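## Task

Carry the tray from the staging bench over to the work bench. Place the sample tube from the tray (its cap has an orange dot) in the centre hole of an adapter in the centrifuge rotor. Pick the water blank (white dot) whose volume equals the sample's, read from the mL figure on its cap, and place it in the centre hole of the adapter directly across. All the tray's remaining tubes go into the green rack. Every tube must be pushed fully down, and every rotor bucket must end hanging vertically. A tube that touches the floor fails the task. The bottles on the tray must end upright in it. The tray must end resting on the work bench with nothing sticking out past its edge. Either robot or both may work. At the end, open the grippers and move away. A robot that falls or ends tilted fails the task. Anything held in place only by a robot at the end does not count.

## Robot and tools

Robots. There are two identical Hello Robot Stretch 3 robots, r1 and r2. Each has a two-wheel drive base (0.33 m long, 0.34 m wide, passive omni wheel at the rear), a lift on a mast and one telescoping arm that sticks out to the robot's RIGHT. The base cannot slide sideways; the gripper is moved forward or back by driving. Turning on the spot pivots about the point midway between the drive wheels, 0.05 m behind the front edge. With the arm in and wrist folded, a turn sweeps a 0.28 m radius; an unfolded level wrist reaches past that.

Frames. Each robot reports in its own base frame: origin on the floor between the drive wheels, x forward, y left, z up. The odometry frame is the base frame at scene start. hand_pose is in the base frame, located where closed fingertips meet; with wrist joints at zero its x points up, y back along the arm toward the mast, z to the rear. Robots do not share frames, so only images, lidar_m, wrist_depth_mm and head_depth_mm show where one robot is relative to the other.

execute_actions. Argument "actions" is a list holding exactly one action, or empty (empty just returns state and images). The action is an object keyed by "r1" and/or "r2". Under each robot: "base" with exactly one command, either {"translate_m": d}, a relative drive from the current position in metres, -1 to 1, forward positive; or {"rotate_rad": d}, a relative turn in radians, -3.2 to 3.2, counter-clockwise (left) positive. "joints" are absolute targets by name: lift_m 0 to 1.1 (arm height); arm_m 0 to 0.52 (extension); wrist_yaw_rad -1.345 to 4.42 (0 along the arm, positive toward the front, 3.0 folded over base); wrist_pitch_rad -1.57 to 0.451 (0 level, negative tips down); wrist_roll_rad -2.911 to 2.911 (0 fingers side by side); gripper_m -0.089 to 0.179 (larger is wider; actual fingertip gap is 0.007 m less when nearly shut, 0.025 m less when wide, and 0 below 0.007); head_pan_rad -3.953 to 1.73 (0 ahead, positive left, -1.57 along the arm); head_tilt_rad -1.53 to 0.419 (negative down). Optional "contact_limits": {"arm_m": n}, n a motor effort percent 1 to 100, stops the arm once effort reaches it; the result shows the limit in force, default and maximum. All motions in one action start together. Optional "cameras": list of r1_head_camera, r1_nav_camera, r1_wrist_camera, r2_head_camera, r2_nav_camera, r2_wrist_camera, or "all"; omitted/null means all, [] means none. A bad key or out-of-range value rejects the whole call. An action runs at most 15 s. Joints or robots left out may still push toward old targets.

wait: "seconds" 0 to 10; nothing new is commanded; returns state and images. zoom_image: "camera" and "region" [x0, y0, x1, y1] in pixels from the top-left of that camera's latest full image, at most 504 by 504. finished_scene: "scene" 1 or 2; ends that scene for good and reports success.

Results. base_status and joint_status say how each motion ended: "done" (base: wheels turned the commanded amount, even with slip), "off_target" (stopped short, may still push), "contact_stop" (arm or lift hit something firmly and went slack until recommanded), "time_out", "torque_fault" (a wrist servo overloaded and is limp for 10 s). on_its_own covers joints not commanded; "held at" is a target, not the position. motor_effort is percent of maximum, positive toward higher values, peak in brackets; readings are noisy and biased. Positive wheel effort pushes forward. base_odometry counts wheel turns; heading -3.142 to 3.142, left positive; turned_by_wheels and turned_by_imu give turn since last result. base_tilt in degrees, forward and right positive, with up to about 4 degrees fixed bias. lidar_m: 12 distances in metres, 30-degree sectors starting dead ahead and going counter-clockwise (4th left, 7th behind, 10th right), plane 0.17 m high, range 0.15 to 12, "-" none; it misses glass and its own robot but sees the other. wrist_depth_mm (45 to 1000) and head_depth_mm (280 to 4000, image sideways) are 7x7 grids of median depth from top-left. If a call reports a stop, later motion calls in the same reply are skipped.

Speed. The base goes up to 0.30 m/s and 1.9 rad/s only with the arm stowed (lift_m under 0.30, arm_m under 0.03, wrist_yaw_rad over 2.54); otherwise 0.10 m/s and 0.63 rad/s. Two robots given the same drive can differ by up to 2.5 cm per metre, which matters when sharing a load.

Gripping. Command gripper_m below the object's width to hold; lower squeezes harder, but the stall guard eases force so heavy or slick items may slip. Release by commanding at least 0.02 above the contact value. Neither reading nor "done" confirms a grasp; check images.

Cautions. Fold or unfold the wrist only with lift_m 0.32 to 0.95, wrist_pitch_rad -0.4, roll near 0; once folded lift_m may go down to 0.25. With wrist_yaw_rad below -0.4 keep pitch at -0.5 or lower. Pushing the arm against something rigid with the gripper above about 0.45 m can tip the robot; a repeat push after contact_stop is riskier. Driving while gripping or pressing something fixed, or snagging furniture (especially reversing), can tip it; undo in small steps, pull the gripper free, and if still tilted lower lift_m to about 0.2. Robots must not press against each other: any base contact plus a few more millimetres is a hard press. Avoid drops, slams and hard pushes; keep tubes off the floor and bottles upright. The simulation keeps running while you think, holding the last command.

Each tool is called by a JSON object that holds its "op" and its "data".

## Session

{"op": "execute_actions", "data": {"actions": []}}

Scene clock: 0.00 s.
r1.base_odometry: x=+0.000 y=+0.000 heading=+0.000 (m, m, rad; r1's odometry frame)
r1.turned_by_wheels: +0.000 (rad since the last result)
r1.turned_by_imu: +0.000 (rad since the last result)
r1.base_tilt: forward=-1.6 right=+0.5 (deg)
r1.lidar_m: 4.17 1.06 0.72 0.67 0.68 0.87 1.92 2.73 1.66 3.24 1.59 2.61
r1.head_depth_mm: 1812 2490 - - - 3770 2450 / 1800 2626 - - - 3745 2443 / 1795 2600 - - - 3819 2473 / 1769 2567 - - - 3908 2462 / 1756 2534 - - - 3990 2508 / 1749 2517 - - - - 2545 / 1737 2483 3560 3644 3507 3267 2570
r1.base_status: not commanded
r1.joint_positions: lift_m=+0.378 arm_m=+0.002 wrist_yaw_rad=+3.123 wrist_pitch_rad=-0.445 wrist_roll_rad=+0.001 gripper_m=+0.037 head_pan_rad=-0.012 head_tilt_rad=-0.022
r1.joint_status: not commanded
r1.motor_effort: left_wheel=-1 right_wheel=+0 lift_m=+35 arm_m=+0 wrist_yaw_rad=+1 wrist_pitch_rad=+7 wrist_roll_rad=+0 gripper_m=+0 head_pan_rad=+0 head_tilt_rad=+3 (%)
r1.hand_pose: x=-0.0172 y=+0.0741 z=+0.3848 quat_wxyz=(+0.163, +0.691, +0.150, +0.688) (m; r1's base frame)
r1.wrist_depth_mm: 603 630 - 644 663 694 700 / 660 678 - 715 725 755 773 / 728 755 - 786 825 842 868 / 776 799 795 835 857 887 901 / 677 689 687 696 730 727 730 / 589 581 - 590 611 613 606 / 510 520 - - 523 527 530
r2.base_odometry: x=+0.000 y=+0.000 heading=+0.000 (m, m, rad; r2's odometry frame)
r2.turned_by_wheels: +0.000 (rad since the last result)
r2.turned_by_imu: +0.000 (rad since the last result)
r2.base_tilt: forward=-0.1 right=-2.0 (deg)
r2.lidar_m: 3.49 1.36 0.92 0.85 0.86 1.09 2.39 1.91 1.34 1.93 2.13 1.63
r2.head_depth_mm: 1787 2673 - - 2981 2824 2224 / 1801 2692 - - - 3262 2213 / 1822 2711 - - - 3307 2182 / 1831 2735 - - - 3275 2169 / 1846 2795 - - - 3187 2147 / 1863 2837 - - - 3187 2136 / 1881 2863 3515 3597 3803 3154 2120
r2.base_status: not commanded
r2.joint_positions: lift_m=+0.515 arm_m=+0.000 wrist_yaw_rad=+3.135 wrist_pitch_rad=-0.475 wrist_roll_rad=+0.019 gripper_m=+0.037 head_pan_rad=+0.001 head_tilt_rad=+0.011
r2.joint_status: not commanded
r2.motor_effort: left_wheel=+0 right_wheel=+0 lift_m=+38 arm_m=+0 wrist_yaw_rad=+0 wrist_pitch_rad=+7 wrist_roll_rad=+1 gripper_m=+1 head_pan_rad=+1 head_tilt_rad=+1 (%)
r2.hand_pose: x=-0.0199 y=+0.0717 z=+0.5152 quat_wxyz=(+0.171, +0.694, +0.163, +0.680) (m; r2's base frame)
r2.wrist_depth_mm: 743 755 - 809 871 915 926 / 774 805 - 897 925 949 - / 882 918 - 986 - - - / 924 971 - - - - - / 865 901 884 881 862 883 878 / 755 751 764 786 778 781 748 / 657 648 648 660 648 654 680
pictures: r1_head_camera (sideways: a quarter turn clockwise sets it upright), r1_nav_camera (sideways: a quarter turn counterclockwise sets it upright), r1_wrist_camera, r2_head_camera (sideways: a quarter turn clockwise sets it upright), r2_nav_camera (sideways: a quarter turn counterclockwise sets it upright), r2_wrist_camera
Images, in order (width x height): r1_head_camera 896x504, r1_nav_camera 672x504, r1_wrist_camera 644x364, r2_head_camera 896x504, r2_nav_camera 672x504, r2_wrist_camera 644x364.

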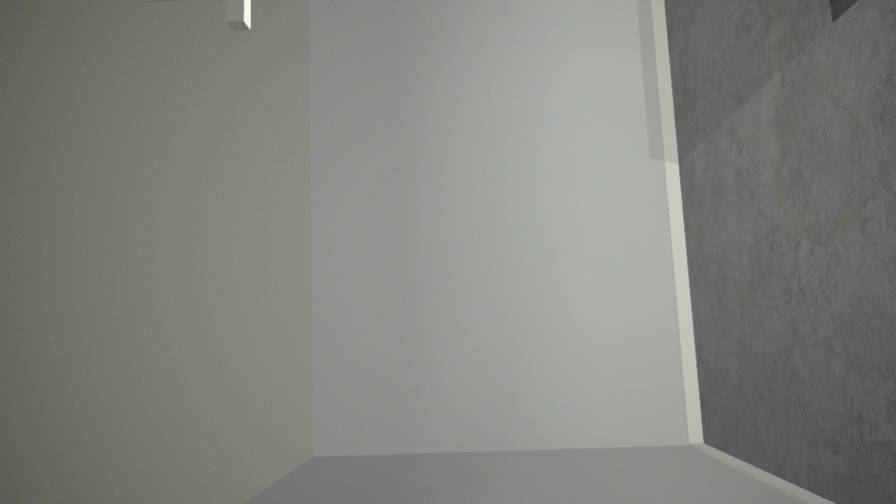

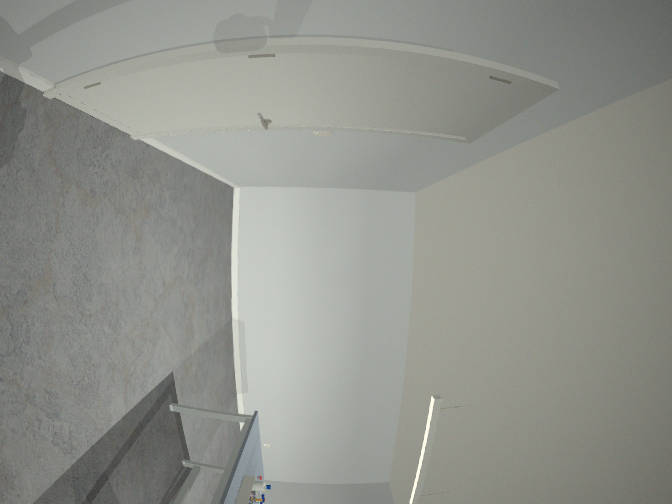

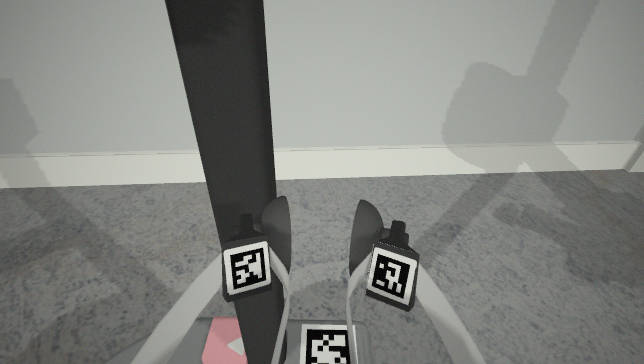

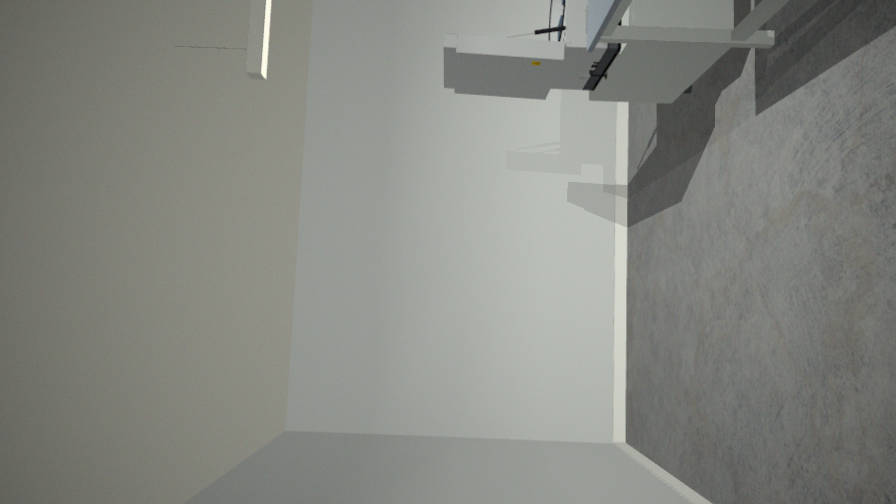

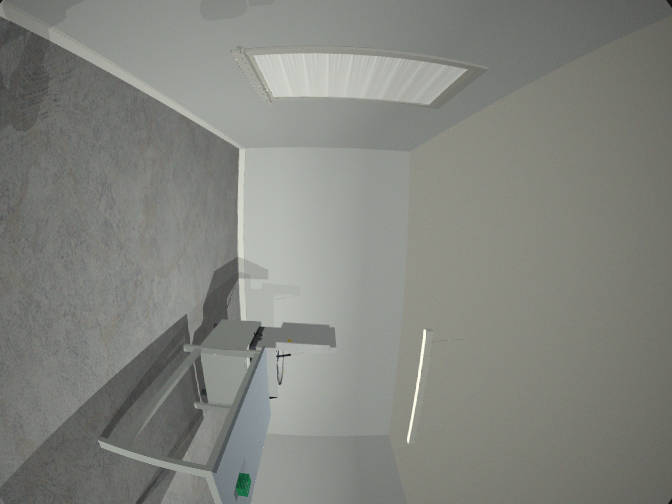

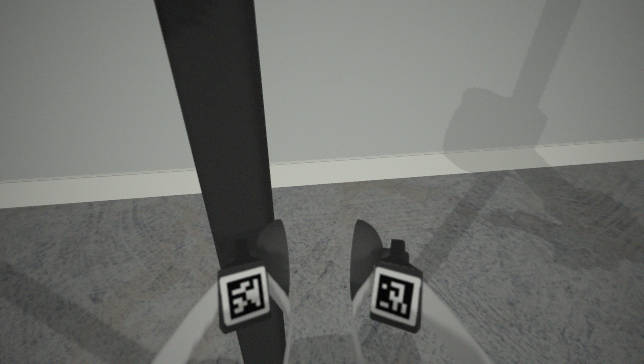

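{"op": "execute_actions", "data": {"actions": [{"r1":{"joints":{"head_pan_rad":-1.3,"head_tilt_rad":-0.5}},"r2":{"joints":{"head_pan_rad":-1.0,"head_tilt_rad":-0.5}}}], "cameras": ["r1_head_camera","r1_nav_camera","r2_head_camera","r2_nav_camera"]}}

Scene clock: 3.20 s.
r1.base_odometry: x=+0.000 y=+0.000 heading=+0.000 (m, m, rad; r1's odometry frame)
r1.turned_by_wheels: +0.000 (rad since the last result)
r1.turned_by_imu: +0.000 (rad since the last result)
r1.base_tilt: forward=-1.7 right=+0.6 (deg)
r1.lidar_m: 4.15 1.06 0.72 0.67 0.68 0.87 1.92 2.74 1.66 3.22 1.59 2.62
r1.head_depth_mm: 3420 3650 3928 3142 2188 1691 1370 / 3464 3699 - 3127 2196 1689 1379 / 3514 3798 - 3145 2201 1699 1384 / 3530 3829 - 3168 2223 1706 1385 / 3599 3920 - 3148 2237 1705 1389 / 3671 3939 - 3040 2236 1723 1399 / 3709 - - 2384 2068 1723 1399
r1.base_status: not commanded
r1.joint_positions: lift_m=+0.378 arm_m=+0.002 wrist_yaw_rad=+3.123 wrist_pitch_rad=-0.445 wrist_roll_rad=+0.001 gripper_m=+0.037 head_pan_rad=-1.293 head_tilt_rad=-0.494
r1.joint_status: all done
r1.motor_effort: left_wheel=-1(1) right_wheel=-1(1) lift_m=+36(36) arm_m=+0(1) wrist_yaw_rad=+0(0) wrist_pitch_rad=+7(7) wrist_roll_rad=+0(0) gripper_m=+0(0) head_pan_rad=-2(37) head_tilt_rad=-4(38) (%)
r1.hand_pose: x=-0.0172 y=+0.0741 z=+0.3848 quat_wxyz=(+0.163, +0.691, +0.150, +0.688) (m; r1's base frame)
r1.wrist_depth_mm: 607 621 - 647 671 685 703 / 666 682 - 724 737 763 781 / 729 766 - 798 817 835 863 / 765 797 798 834 857 866 890 / 684 690 688 704 721 719 743 / 586 582 - 597 610 605 614 / 510 530 - - 517 533 532
r2.base_odometry: x=+0.000 y=+0.000 heading=+0.000 (m, m, rad; r2's odometry frame)
r2.turned_by_wheels: +0.000 (rad since the last result)
r2.turned_by_imu: +0.000 (rad since the last result)
r2.base_tilt: forward=-0.1 right=-1.9 (deg)
r2.lidar_m: 3.49 1.37 0.91 0.85 0.86 1.10 2.37 1.91 1.34 1.93 2.13 1.62
r2.head_depth_mm: 3294 3575 3789 2775 2017 1576 1290 / 3469 3747 3897 2746 1995 1565 1292 / 3588 3932 - 2755 1981 1557 1280 / 3824 - - 2718 1978 1549 1283 / - - 2228 2579 1955 1541 1273 / - - 1898 2436 1922 1540 1266 / - - 2038 2639 1950 1525 1264
r2.base_status: not commanded
r2.joint_positions: lift_m=+0.515 arm_m=+0.000 wrist_yaw_rad=+3.135 wrist_pitch_rad=-0.475 wrist_roll_rad=+0.019 gripper_m=+0.037 head_pan_rad=-0.993 head_tilt_rad=-0.493
r2.joint_status: all done
r2.motor_effort: left_wheel=+0(0) right_wheel=+0(0) lift_m=+38(38) arm_m=+0(1) wrist_yaw_rad=+0(1) wrist_pitch_rad=+7(7) wrist_roll_rad=+1(1) gripper_m=+1(1) head_pan_rad=-3(37) head_tilt_rad=-2(26) (%)
r2.hand_pose: x=-0.0199 y=+0.0717 z=+0.5152 quat_wxyz=(+0.171, +0.694, +0.163, +0.680) (m; r2's base frame)
r2.wrist_depth_mm: 739 786 - 829 882 864 932 / 791 799 - 886 920 966 - / 847 910 - 976 - - - / 923 - - - - - - / 864 884 898 886 920 939 914 / 746 758 794 765 778 769 758 / 644 652 634 659 645 657 685
pictures: r1_head_camera (sideways: a quarter turn clockwise sets it upright), r1_nav_camera (sideways: a quarter turn counterclockwise sets it upright), r2_head_camera (sideways: a quarter turn clockwise sets it upright), r2_nav_camera (sideways: a quarter turn counterclockwise sets it upright)
camera_calibration (this result's frames):
r1_head_camera: T_world_to_cam=[[-0.0743716, 0.421645, -0.903706, 1.1982], [0.974465, 0.223256, 0.0239703, -0.0384495], [0.211865, -0.878847, -0.427482, 0.514547], [0, 0, 0, 1]] pos_world=[0.0175651, -0.0444206, 1.3037]
r1_nav_camera: T_world_to_cam=[[0.153243, -0.426372, 0.891473, -1.12498], [-0.944775, -0.327669, 0.00568854, 0.0456074], [0.289683, -0.843113, -0.453039, 0.539539], [0, 0, 0, 1]] pos_world=[0.0591886, -0.00982251, 1.24706]
r2_head_camera: T_world_to_cam=[[-0.291372, 0.369224, -0.882483, 1.16774], [0.817508, 0.575173, -0.0292713, 0.0396649], [0.496773, -0.729966, -0.469433, 0.563494], [0, 0, 0, 1]] pos_world=[0.0278911, -0.0426393, 1.29619]
r2_nav_camera: T_world_to_cam=[[0.248346, -0.350952, 0.90286, -1.13248], [-0.850198, -0.525634, 0.0295411, 0.0275669], [0.464206, -0.774946, -0.428918, 0.524887], [0, 0, 0, 1]] pos_world=[0.0610281, 0.0238044, 1.24679]
Images, in order (width x height): r1_head_camera 896x504, r1_nav_camera 672x504, r2_head_camera 896x504, r2_nav_camera 672x504.

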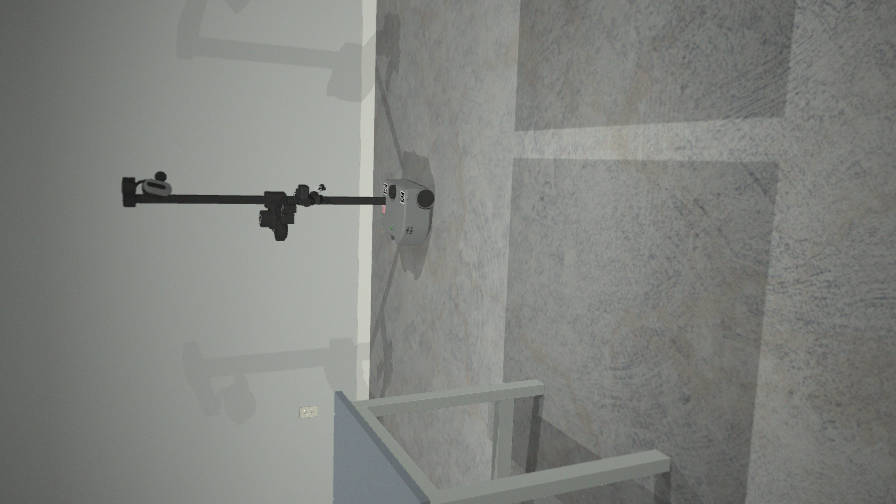

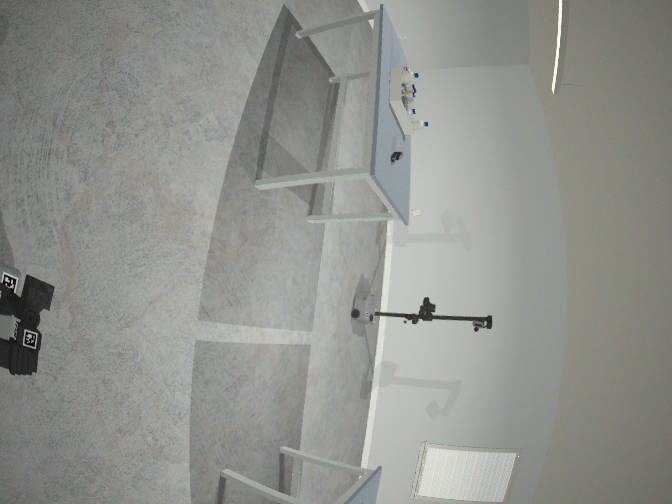

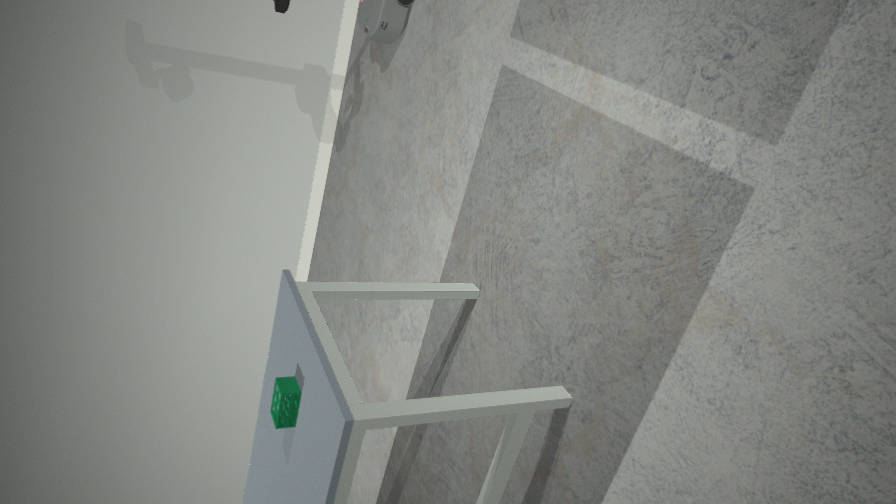

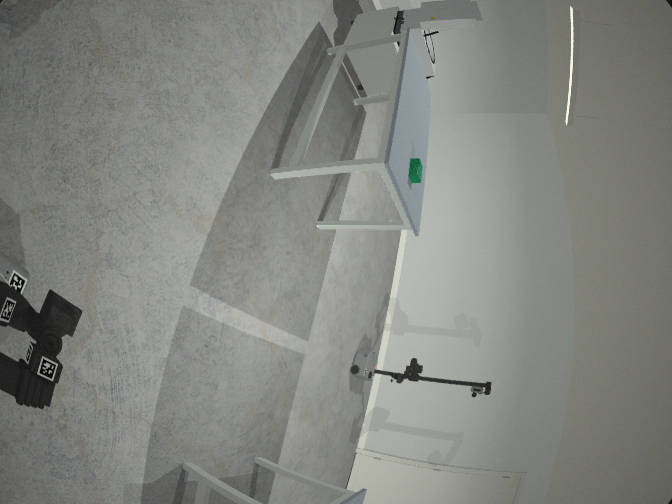

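{"op": "execute_actions", "data": {"actions": [{"r1":{"base":{"rotate_rad":-0.42},"joints":{"lift_m":0.27}},"r2":{"base":{"rotate_rad":0.55},"joints":{"lift_m":0.27}}}], "cameras": []}}

{"op": "execute_actions", "data": {"actions": [{"r1":{"base":{"translate_m":1}},"r2":{"base":{"translate_m":-0.95}}}], "cameras": []}}

{"op": "execute_actions", "data": {"actions": [{"r1":{"base":{"translate_m":0.7}},"r2":{"base":{"rotate_rad":-0.55}}}], "cameras": []}}

{"op": "execute_actions", "data": {"actions": [{"r1":{"base":{"rotate_rad":0.42},"joints":{"head_pan_rad":-1.57,"head_tilt_rad":-0.6}},"r2":{"joints":{"head_pan_rad":-1.57,"head_tilt_rad":-0.6}}}], "cameras": ["r1_head_camera","r1_nav_camera","r2_head_camera","r2_nav_camera"]}}

Scene clock: 16.83 s.
r1.base_odometry: x=+0.000 y=+0.000 heading=-0.420 (m, m, rad; r1's odometry frame)
r1.turned_by_wheels: -0.420 (rad since the last result)
r1.turned_by_imu: -0.424 (rad since the last result)
r1.base_tilt: forward=-1.7 right=+0.5 (deg)
r1.lidar_m: 2.62 2.57 0.95 0.69 0.68 0.70 0.95 2.64 2.74 1.66 3.23 1.59
r1.head_depth_mm: - - 2211 1756 2014 1689 1370 / 3862 - 2266 3120 2201 1700 1379 / 3761 - - 2964 2188 1690 1380 / 3690 3950 - 3203 2212 1700 1385 / 3596 3796 - 3195 2222 1707 1386 / 3435 3663 - 3216 2239 1716 1395 / 3376 3593 3845 3061 2237 1722 1396
r1.base_status: done
r1.joint_positions: lift_m=+0.270 arm_m=+0.002 wrist_yaw_rad=+3.123 wrist_pitch_rad=-0.446 wrist_roll_rad=+0.001 gripper_m=+0.037 head_pan_rad=-1.293 head_tilt_rad=-0.495
r1.joint_status: all done
r1.motor_effort: left_wheel=+1(5) right_wheel=-2(6) lift_m=+29(29) arm_m=+0(0) wrist_yaw_rad=+0(0) wrist_pitch_rad=+7(8) wrist_roll_rad=+1(0) gripper_m=-1(0) head_pan_rad=-2(3) head_tilt_rad=-4(4) (%)
r1.hand_pose: x=-0.0172 y=+0.0740 z=+0.2766 quat_wxyz=(+0.163, +0.691, +0.150, +0.688) (m; r1's base frame)
r1.wrist_depth_mm: 515 565 - 730 860 - - / 553 616 - 811 947 - - / 584 646 - 819 859 887 907 / 609 656 657 666 684 691 699 / 529 539 548 553 571 566 570 / 471 - - - 488 482 492 / - - - - 413 415 413
r2.base_odometry: x=+0.000 y=+0.000 heading=+0.550 (m, m, rad; r2's odometry frame)
r2.turned_by_wheels: +0.550 (rad since the last result)
r2.turned_by_imu: +0.544 (rad since the last result)
r2.base_tilt: forward=+0.0 right=-2.0 (deg)
r2.lidar_m: 1.33 0.91 0.85 0.87 1.11 2.52 1.87 1.34 1.93 2.13 1.62 4.60
r2.head_depth_mm: - - 1897 2772 2006 1566 1287 / - - 2003 2478 1935 1569 1286 / - - 2426 2724 1980 1555 1280 / - - 3198 2578 1967 1549 1276 / - 2985 3185 2711 1968 1540 1280 / - - 3912 2684 1964 1546 1270 / 3915 - - 2667 1940 1525 1259
r2.base_status: done
r2.joint_positions: lift_m=+0.270 arm_m=+0.000 wrist_yaw_rad=+3.135 wrist_pitch_rad=-0.475 wrist_roll_rad=+0.019 gripper_m=+0.037 head_pan_rad=-0.993 head_tilt_rad=-0.494
r2.joint_status: all done
r2.motor_effort: left_wheel=-4(10) right_wheel=+2(5) lift_m=+30(32) arm_m=+0(0) wrist_yaw_rad=+0(1) wrist_pitch_rad=+7(7) wrist_roll_rad=+0(0) gripper_m=+1(0) head_pan_rad=-2(2) head_tilt_rad=-2(2) (%)
r2.hand_pose: x=-0.0199 y=+0.0717 z=+0.2702 quat_wxyz=(+0.171, +0.694, +0.163, +0.680) (m; r2's base frame)
r2.wrist_depth_mm: - - - 894 800 705 659 / - - - 962 861 792 710 / 842 866 - 854 879 809 761 / 666 671 - 681 688 684 671 / 546 541 552 557 554 564 560 / 466 492 - - 492 476 478 / - - - - 399 419 414
pictures: none
No camera images: the call's "cameras" was empty. Leave "cameras" out to get every camera's image.

Scene clock: 21.77 s.
r1.base_odometry: x=+0.913 y=-0.408 heading=-0.420 (m, m, rad; r1's odometry frame)
r1.turned_by_wheels: +0.000 (rad since the last result)
r1.turned_by_imu: +0.003 (rad since the last result)
r1.base_tilt: forward=-1.6 right=+0.7 (deg)
r1.lidar_m: 1.62 3.46 1.65 1.19 1.17 1.22 1.67 3.36 2.01 3.77 0.87 1.59
r1.head_depth_mm: 3537 3792 - 3138 2161 1675 1369 / 3415 3709 3948 3139 2191 1695 1377 / 3311 3596 3893 3139 2223 1704 1378 / 3222 3445 3738 3177 2220 1700 1385 / 3104 3397 3672 3169 2129 1657 1322 / 3058 3270 3574 1326 989 1660 1393 / 2970 3164 3446 1343 976 1724 1391
r1.base_status: done
r1.joint_positions: lift_m=+0.270 arm_m=+0.002 wrist_yaw_rad=+3.123 wrist_pitch_rad=-0.446 wrist_roll_rad=+0.001 gripper_m=+0.037 head_pan_rad=-1.293 head_tilt_rad=-0.495
r1.joint_status: not commanded
r1.motor_effort: left_wheel=+0(8) right_wheel=-2(3) lift_m=+30(29) arm_m=+0(0) wrist_yaw_rad=+1(0) wrist_pitch_rad=+7(7) wrist_roll_rad=+0(0) gripper_m=+0(0) head_pan_rad=-3(3) head_tilt_rad=-3(3) (%)
r1.hand_pose: x=-0.0172 y=+0.0740 z=+0.2766 quat_wxyz=(+0.163, +0.691, +0.150, +0.688) (m; r1's base frame)
r1.wrist_depth_mm: 885 972 - - - - - / 931 - - - - - - / 810 814 - 838 875 903 897 / 645 644 661 671 695 698 701 / 537 544 542 564 575 566 573 / 466 - - - 483 475 481 / - - - - 414 417 415
r2.base_odometry: x=-0.810 y=-0.496 heading=+0.550 (m, m, rad; r2's odometry frame)
r2.turned_by_wheels: +0.000 (rad since the last result)
r2.turned_by_imu: +0.000 (rad since the last result)
r2.base_tilt: forward=-0.1 right=-2.0 (deg)
r2.lidar_m: 1.95 1.33 1.25 1.27 1.64 3.26 1.23 0.84 0.79 0.80 2.12 2.33
r2.head_depth_mm: - - - 2780 2001 1568 1290 / - - - 2755 2010 1563 1285 / - - - 2644 1974 1555 1284 / - - 3683 2709 1971 1545 1275 / - - 2225 2442 1954 1539 1272 / - 3995 3637 2672 1952 1533 1267 / - 3627 3626 2649 1947 1520 1264
r2.base_status: done
r2.joint_positions: lift_m=+0.270 arm_m=+0.000 wrist_yaw_rad=+3.135 wrist_pitch_rad=-0.475 wrist_roll_rad=+0.019 gripper_m=+0.037 head_pan_rad=-0.993 head_tilt_rad=-0.494
r2.joint_status: not commanded
r2.motor_effort: left_wheel=-4(17) right_wheel=+2(4) lift_m=+31(31) arm_m=+0(0) wrist_yaw_rad=+1(0) wrist_pitch_rad=+7(7) wrist_roll_rad=+1(1) gripper_m=+1(0) head_pan_rad=-2(2) head_tilt_rad=-2(2) (%)
r2.hand_pose: x=-0.0199 y=+0.0717 z=+0.2702 quat_wxyz=(+0.171, +0.694, +0.163, +0.680) (m; r2's base frame)
r2.wrist_depth_mm: - - - - - - 972 / - - - - - - - / 835 856 - 869 886 882 855 / 666 680 - 659 680 674 684 / 550 545 551 552 554 555 566 / 476 488 - - 484 471 476 / - - - - 396 410 412
pictures: none
No camera images: the call's "cameras" was empty. Leave "cameras" out to get every camera's image.

Scene clock: 25.83 s.
r1.base_odometry: x=+1.552 y=-0.693 heading=-0.420 (m, m, rad; r1's odometry frame)
r1.turned_by_wheels: +0.000 (rad since the last result)
r1.turned_by_imu: +0.002 (rad since the last result)
r1.base_tilt: forward=-1.6 right=+0.5 (deg)
r1.lidar_m: 0.91 2.84 2.13 1.57 1.51 1.56 2.17 2.49 0.83 1.22 1.18 1.22
r1.head_depth_mm: 3173 3400 3684 3108 906 775 1374 / 3067 3298 3621 1297 912 749 1376 / 2974 3218 3488 1314 912 703 1375 / 2921 3146 3382 1310 920 707 1350 / 2833 2972 3214 1316 904 709 1313 / 2761 2946 3164 1085 897 712 1292 / 2702 2865 3070 3215 875 714 633
r1.base_status: done
r1.joint_positions: lift_m=+0.270 arm_m=+0.002 wrist_yaw_rad=+3.123 wrist_pitch_rad=-0.446 wrist_roll_rad=+0.001 gripper_m=+0.037 head_pan_rad=-1.293 head_tilt_rad=-0.495
r1.joint_status: not commanded
r1.motor_effort: left_wheel=+0(7) right_wheel=-1(3) lift_m=+29(30) arm_m=+0(0) wrist_yaw_rad=+0(0) wrist_pitch_rad=+7(7) wrist_roll_rad=+0(0) gripper_m=+0(0) head_pan_rad=-3(3) head_tilt_rad=-4(4) (%)
r1.hand_pose: x=-0.0172 y=+0.0740 z=+0.2766 quat_wxyz=(+0.163, +0.691, +0.150, +0.688) (m; r1's base frame)
r1.wrist_depth_mm: - - - - - - - / - - - - - - - / 809 815 - 859 862 893 911 / 647 656 672 689 677 698 704 / 532 537 545 558 576 563 573 / 469 - - - 481 481 492 / - - - - 416 415 421
r2.base_odometry: x=-0.810 y=-0.496 heading=+0.000 (m, m, rad; r2's odometry frame)
r2.turned_by_wheels: -0.550 (rad since the last result)
r2.turned_by_imu: -0.543 (rad since the last result)
r2.base_tilt: forward=+0.0 right=-1.9 (deg)
r2.lidar_m: 2.19 2.00 1.35 1.25 1.26 1.61 3.27 1.26 0.85 0.79 0.80 2.12
r2.head_depth_mm: 2929 3167 3391 1137 892 1568 1230 / 3115 3357 3581 1198 934 1563 1225 / 3279 3497 3754 2743 1902 1468 1250 / 3426 3736 3972 2726 1976 1549 1280 / 3594 3939 - 2682 1957 1536 1271 / 3800 - - 2682 1954 1535 1270 / - - - 2648 1932 1533 1264
r2.base_status: done
r2.joint_positions: lift_m=+0.270 arm_m=+0.000 wrist_yaw_rad=+3.135 wrist_pitch_rad=-0.475 wrist_roll_rad=+0.019 gripper_m=+0.037 head_pan_rad=-0.993 head_tilt_rad=-0.494
r2.joint_status: not commanded
r2.motor_effort: left_wheel=+4(14) right_wheel=-2(5) lift_m=+31(30) arm_m=+0(0) wrist_yaw_rad=+0(0) wrist_pitch_rad=+7(7) wrist_roll_rad=+1(0) gripper_m=+1(0) head_pan_rad=-2(2) head_tilt_rad=-3(2) (%)
r2.hand_pose: x=-0.0199 y=+0.0717 z=+0.2702 quat_wxyz=(+0.171, +0.694, +0.163, +0.680) (m; r2's base frame)
r2.wrist_depth_mm: - - - - - - - / - - - - - - - / 844 829 - 851 883 877 871 / 664 670 - 692 697 676 692 / 559 553 536 550 564 557 554 / 470 489 - - 492 480 479 / - - - - 403 414 413
pictures: none
No camera images: the call's "cameras" was empty. Leave "cameras" out to get every camera's image.

Scene clock: 27.13 s.
r1.base_odometry: x=+1.552 y=-0.693 heading=+0.000 (m, m, rad; r1's odometry frame)
r1.turned_by_wheels: +0.420 (rad since the last result)
r1.turned_by_imu: +0.423 (rad since the last result)
r1.base_tilt: forward=-1.7 right=+0.7 (deg)
r1.lidar_m: 2.84 2.39 1.62 1.50 1.52 1.98 3.92 0.83 0.84 1.18 1.19 0.91
r1.head_depth_mm: 2888 3216 3395 1060 795 1463 1291 / 2881 3156 3402 1062 798 1425 1280 / 2744 3072 3322 1069 798 1424 1292 / 2806 3059 3234 1021 778 702 1297 / 2752 3018 3277 1028 775 704 1295 / 2741 2991 3275 956 778 684 1296 / 2715 2950 3247 923 761 685 1310
r1.base_status: done
r1.joint_positions: lift_m=+0.270 arm_m=+0.002 wrist_yaw_rad=+3.123 wrist_pitch_rad=-0.446 wrist_roll_rad=+0.001 gripper_m=+0.037 head_pan_rad=-1.563 head_tilt_rad=-0.593
r1.joint_status: all done
r1.motor_effort: left_wheel=-3(7) right_wheel=+1(5) lift_m=+30(29) arm_m=+0(0) wrist_yaw_rad=+1(0) wrist_pitch_rad=+7(7) wrist_roll_rad=+0(0) gripper_m=+0(1) head_pan_rad=-3(22) head_tilt_rad=-4(20) (%)
r1.hand_pose: x=-0.0172 y=+0.0740 z=+0.2766 quat_wxyz=(+0.163, +0.691, +0.150, +0.688) (m; r1's base frame)
r1.wrist_depth_mm: - - - - - - - / - - - - - - - / 797 820 - 880 853 890 905 / 656 654 654 674 684 699 709 / 529 546 542 544 572 567 575 / 470 - - - 486 481 483 / - - - - 416 418 416
r2.base_odometry: x=-0.810 y=-0.496 heading=+0.000 (m, m, rad; r2's odometry frame)
r2.turned_by_wheels: +0.000 (rad since the last result)
r2.turned_by_imu: +0.000 (rad since the last result)
r2.base_tilt: forward=+0.0 right=-2.0 (deg)
r2.lidar_m: 2.19 2.00 1.34 1.25 1.27 1.61 3.28 1.26 0.85 0.79 0.80 2.12
r2.head_depth_mm: 3082 3410 1216 998 1784 1384 1226 / 3032 3388 1244 992 1792 1408 1224 / 2971 3309 1361 987 1780 1368 1214 / 2981 3333 1348 981 1770 1365 1212 / 2976 3328 1332 974 1766 1366 1211 / 2959 3282 1323 951 1640 1320 1208 / 2945 3257 3226 1059 1694 1417 1195
r2.base_status: not commanded
r2.joint_positions: lift_m=+0.270 arm_m=+0.000 wrist_yaw_rad=+3.135 wrist_pitch_rad=-0.475 wrist_roll_rad=+0.019 gripper_m=+0.037 head_pan_rad=-1.563 head_tilt_rad=-0.592
r2.joint_status: all done
r2.motor_effort: left_wheel=+3(4) right_wheel=-3(3) lift_m=+31(31) arm_m=-1(0) wrist_yaw_rad=+0(1) wrist_pitch_rad=+7(7) wrist_roll_rad=+1(0) gripper_m=+0(0) head_pan_rad=-2(28) head_tilt_rad=-4(11) (%)
r2.hand_pose: x=-0.0199 y=+0.0717 z=+0.2702 quat_wxyz=(+0.171, +0.694, +0.163, +0.680) (m; r2's base frame)
r2.wrist_depth_mm: - - - - - - - / - - - - - - - / 848 868 - 875 876 885 911 / 677 657 - 665 693 698 692 / 543 550 562 567 557 556 568 / 468 493 - - 486 477 473 / - - - - 402 410 416
pictures: r1_head_camera (sideways: a quarter turn clockwise sets it upright), r1_nav_camera (sideways: a quarter turn counterclockwise sets it upright), r2_head_camera (sideways: a quarter turn clockwise sets it upright), r2_nav_camera (sideways: a quarter turn counterclockwise sets it upright)
camera_calibration (this result's frames):
r1_head_camera: T_world_to_cam=[[0.0401497, 0.513959, -0.856875, 1.13641], [0.998721, -0.0470036, 0.018603, -0.0316071], [-0.030715, -0.856526, -0.515189, 0.630151], [0, 0, 0, 1]] pos_world=[0.00529508, -0.0458154, 1.299]
r1_nav_camera: T_world_to_cam=[[0.0345892, -0.538216, 0.842097, -1.05986], [-0.997953, -0.0639574, 0.000113387, 0.0531904], [0.0537973, -0.840377, -0.539326, 0.653251], [0, 0, 0, 1]] pos_world=[0.0545981, -0.0180554, 1.24481]
r2_head_camera: T_world_to_cam=[[-0.0467394, 0.552798, -0.832004, 1.10042], [0.998621, 0.0457958, -0.025672, 0.0338707], [0.0239108, -0.832056, -0.554176, 0.67664], [0, 0, 0, 1]] pos_world=[0.00142984, -0.0468574, 1.2914]
r2_nav_camera: T_world_to_cam=[[0.0203941, -0.516395, 0.856108, -1.07011], [-0.999407, 0.0132362, 0.0317916, 0.025551], [-0.0277486, -0.856248, -0.515818, 0.640962], [0, 0, 0, 1]] pos_world=[0.0651456, -0.00411295, 1.24593]
Images, in order (width x height): r1_head_camera 896x504, r1_nav_camera 672x504, r2_head_camera 896x504, r2_nav_camera 672x504.

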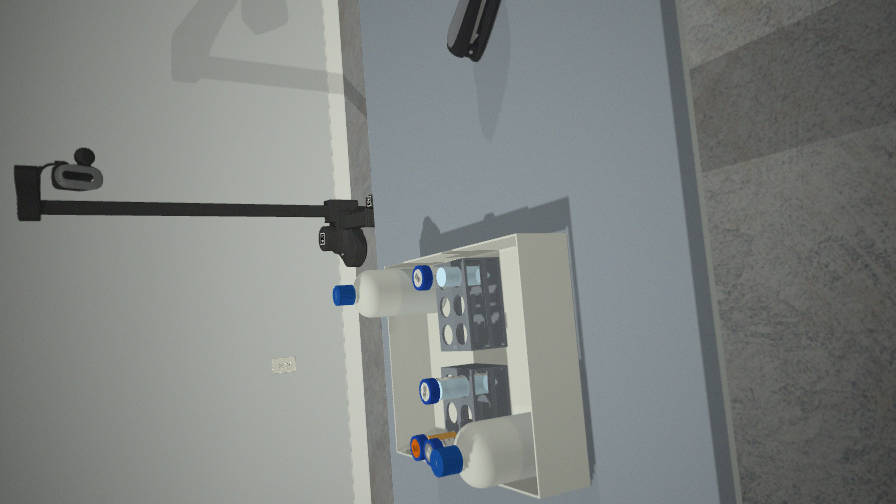

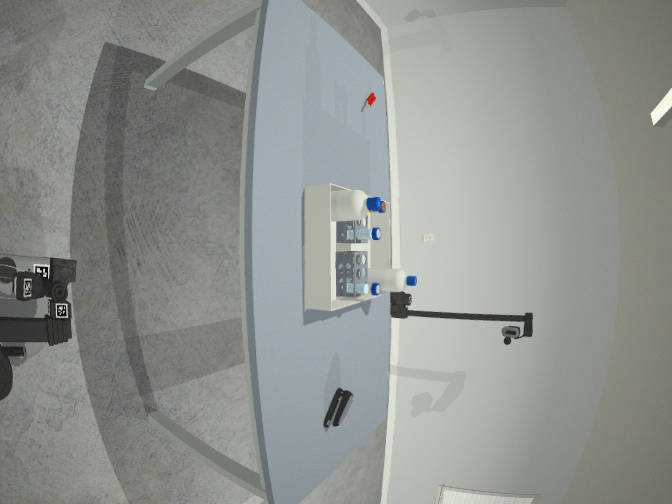

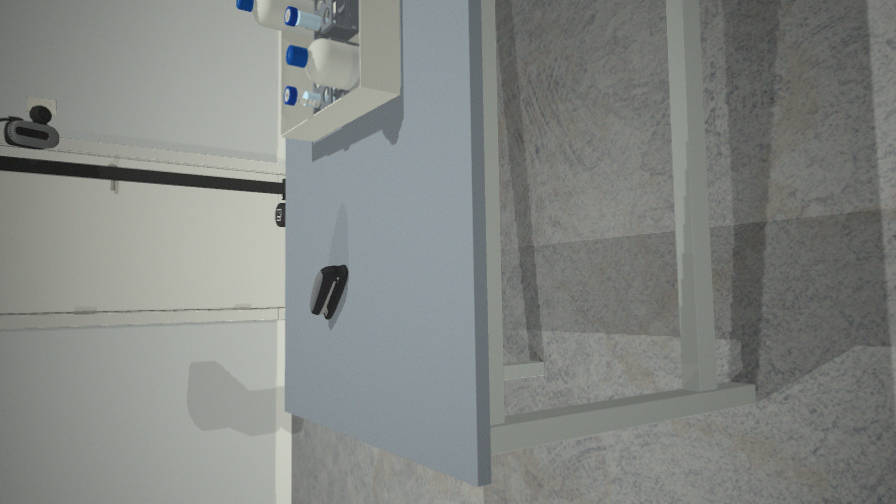

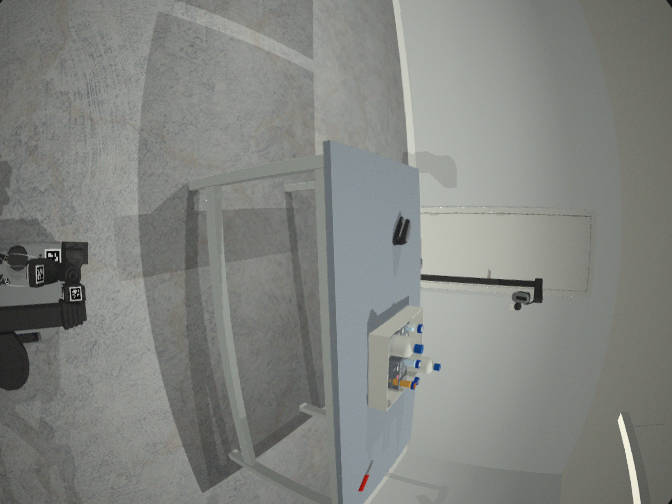

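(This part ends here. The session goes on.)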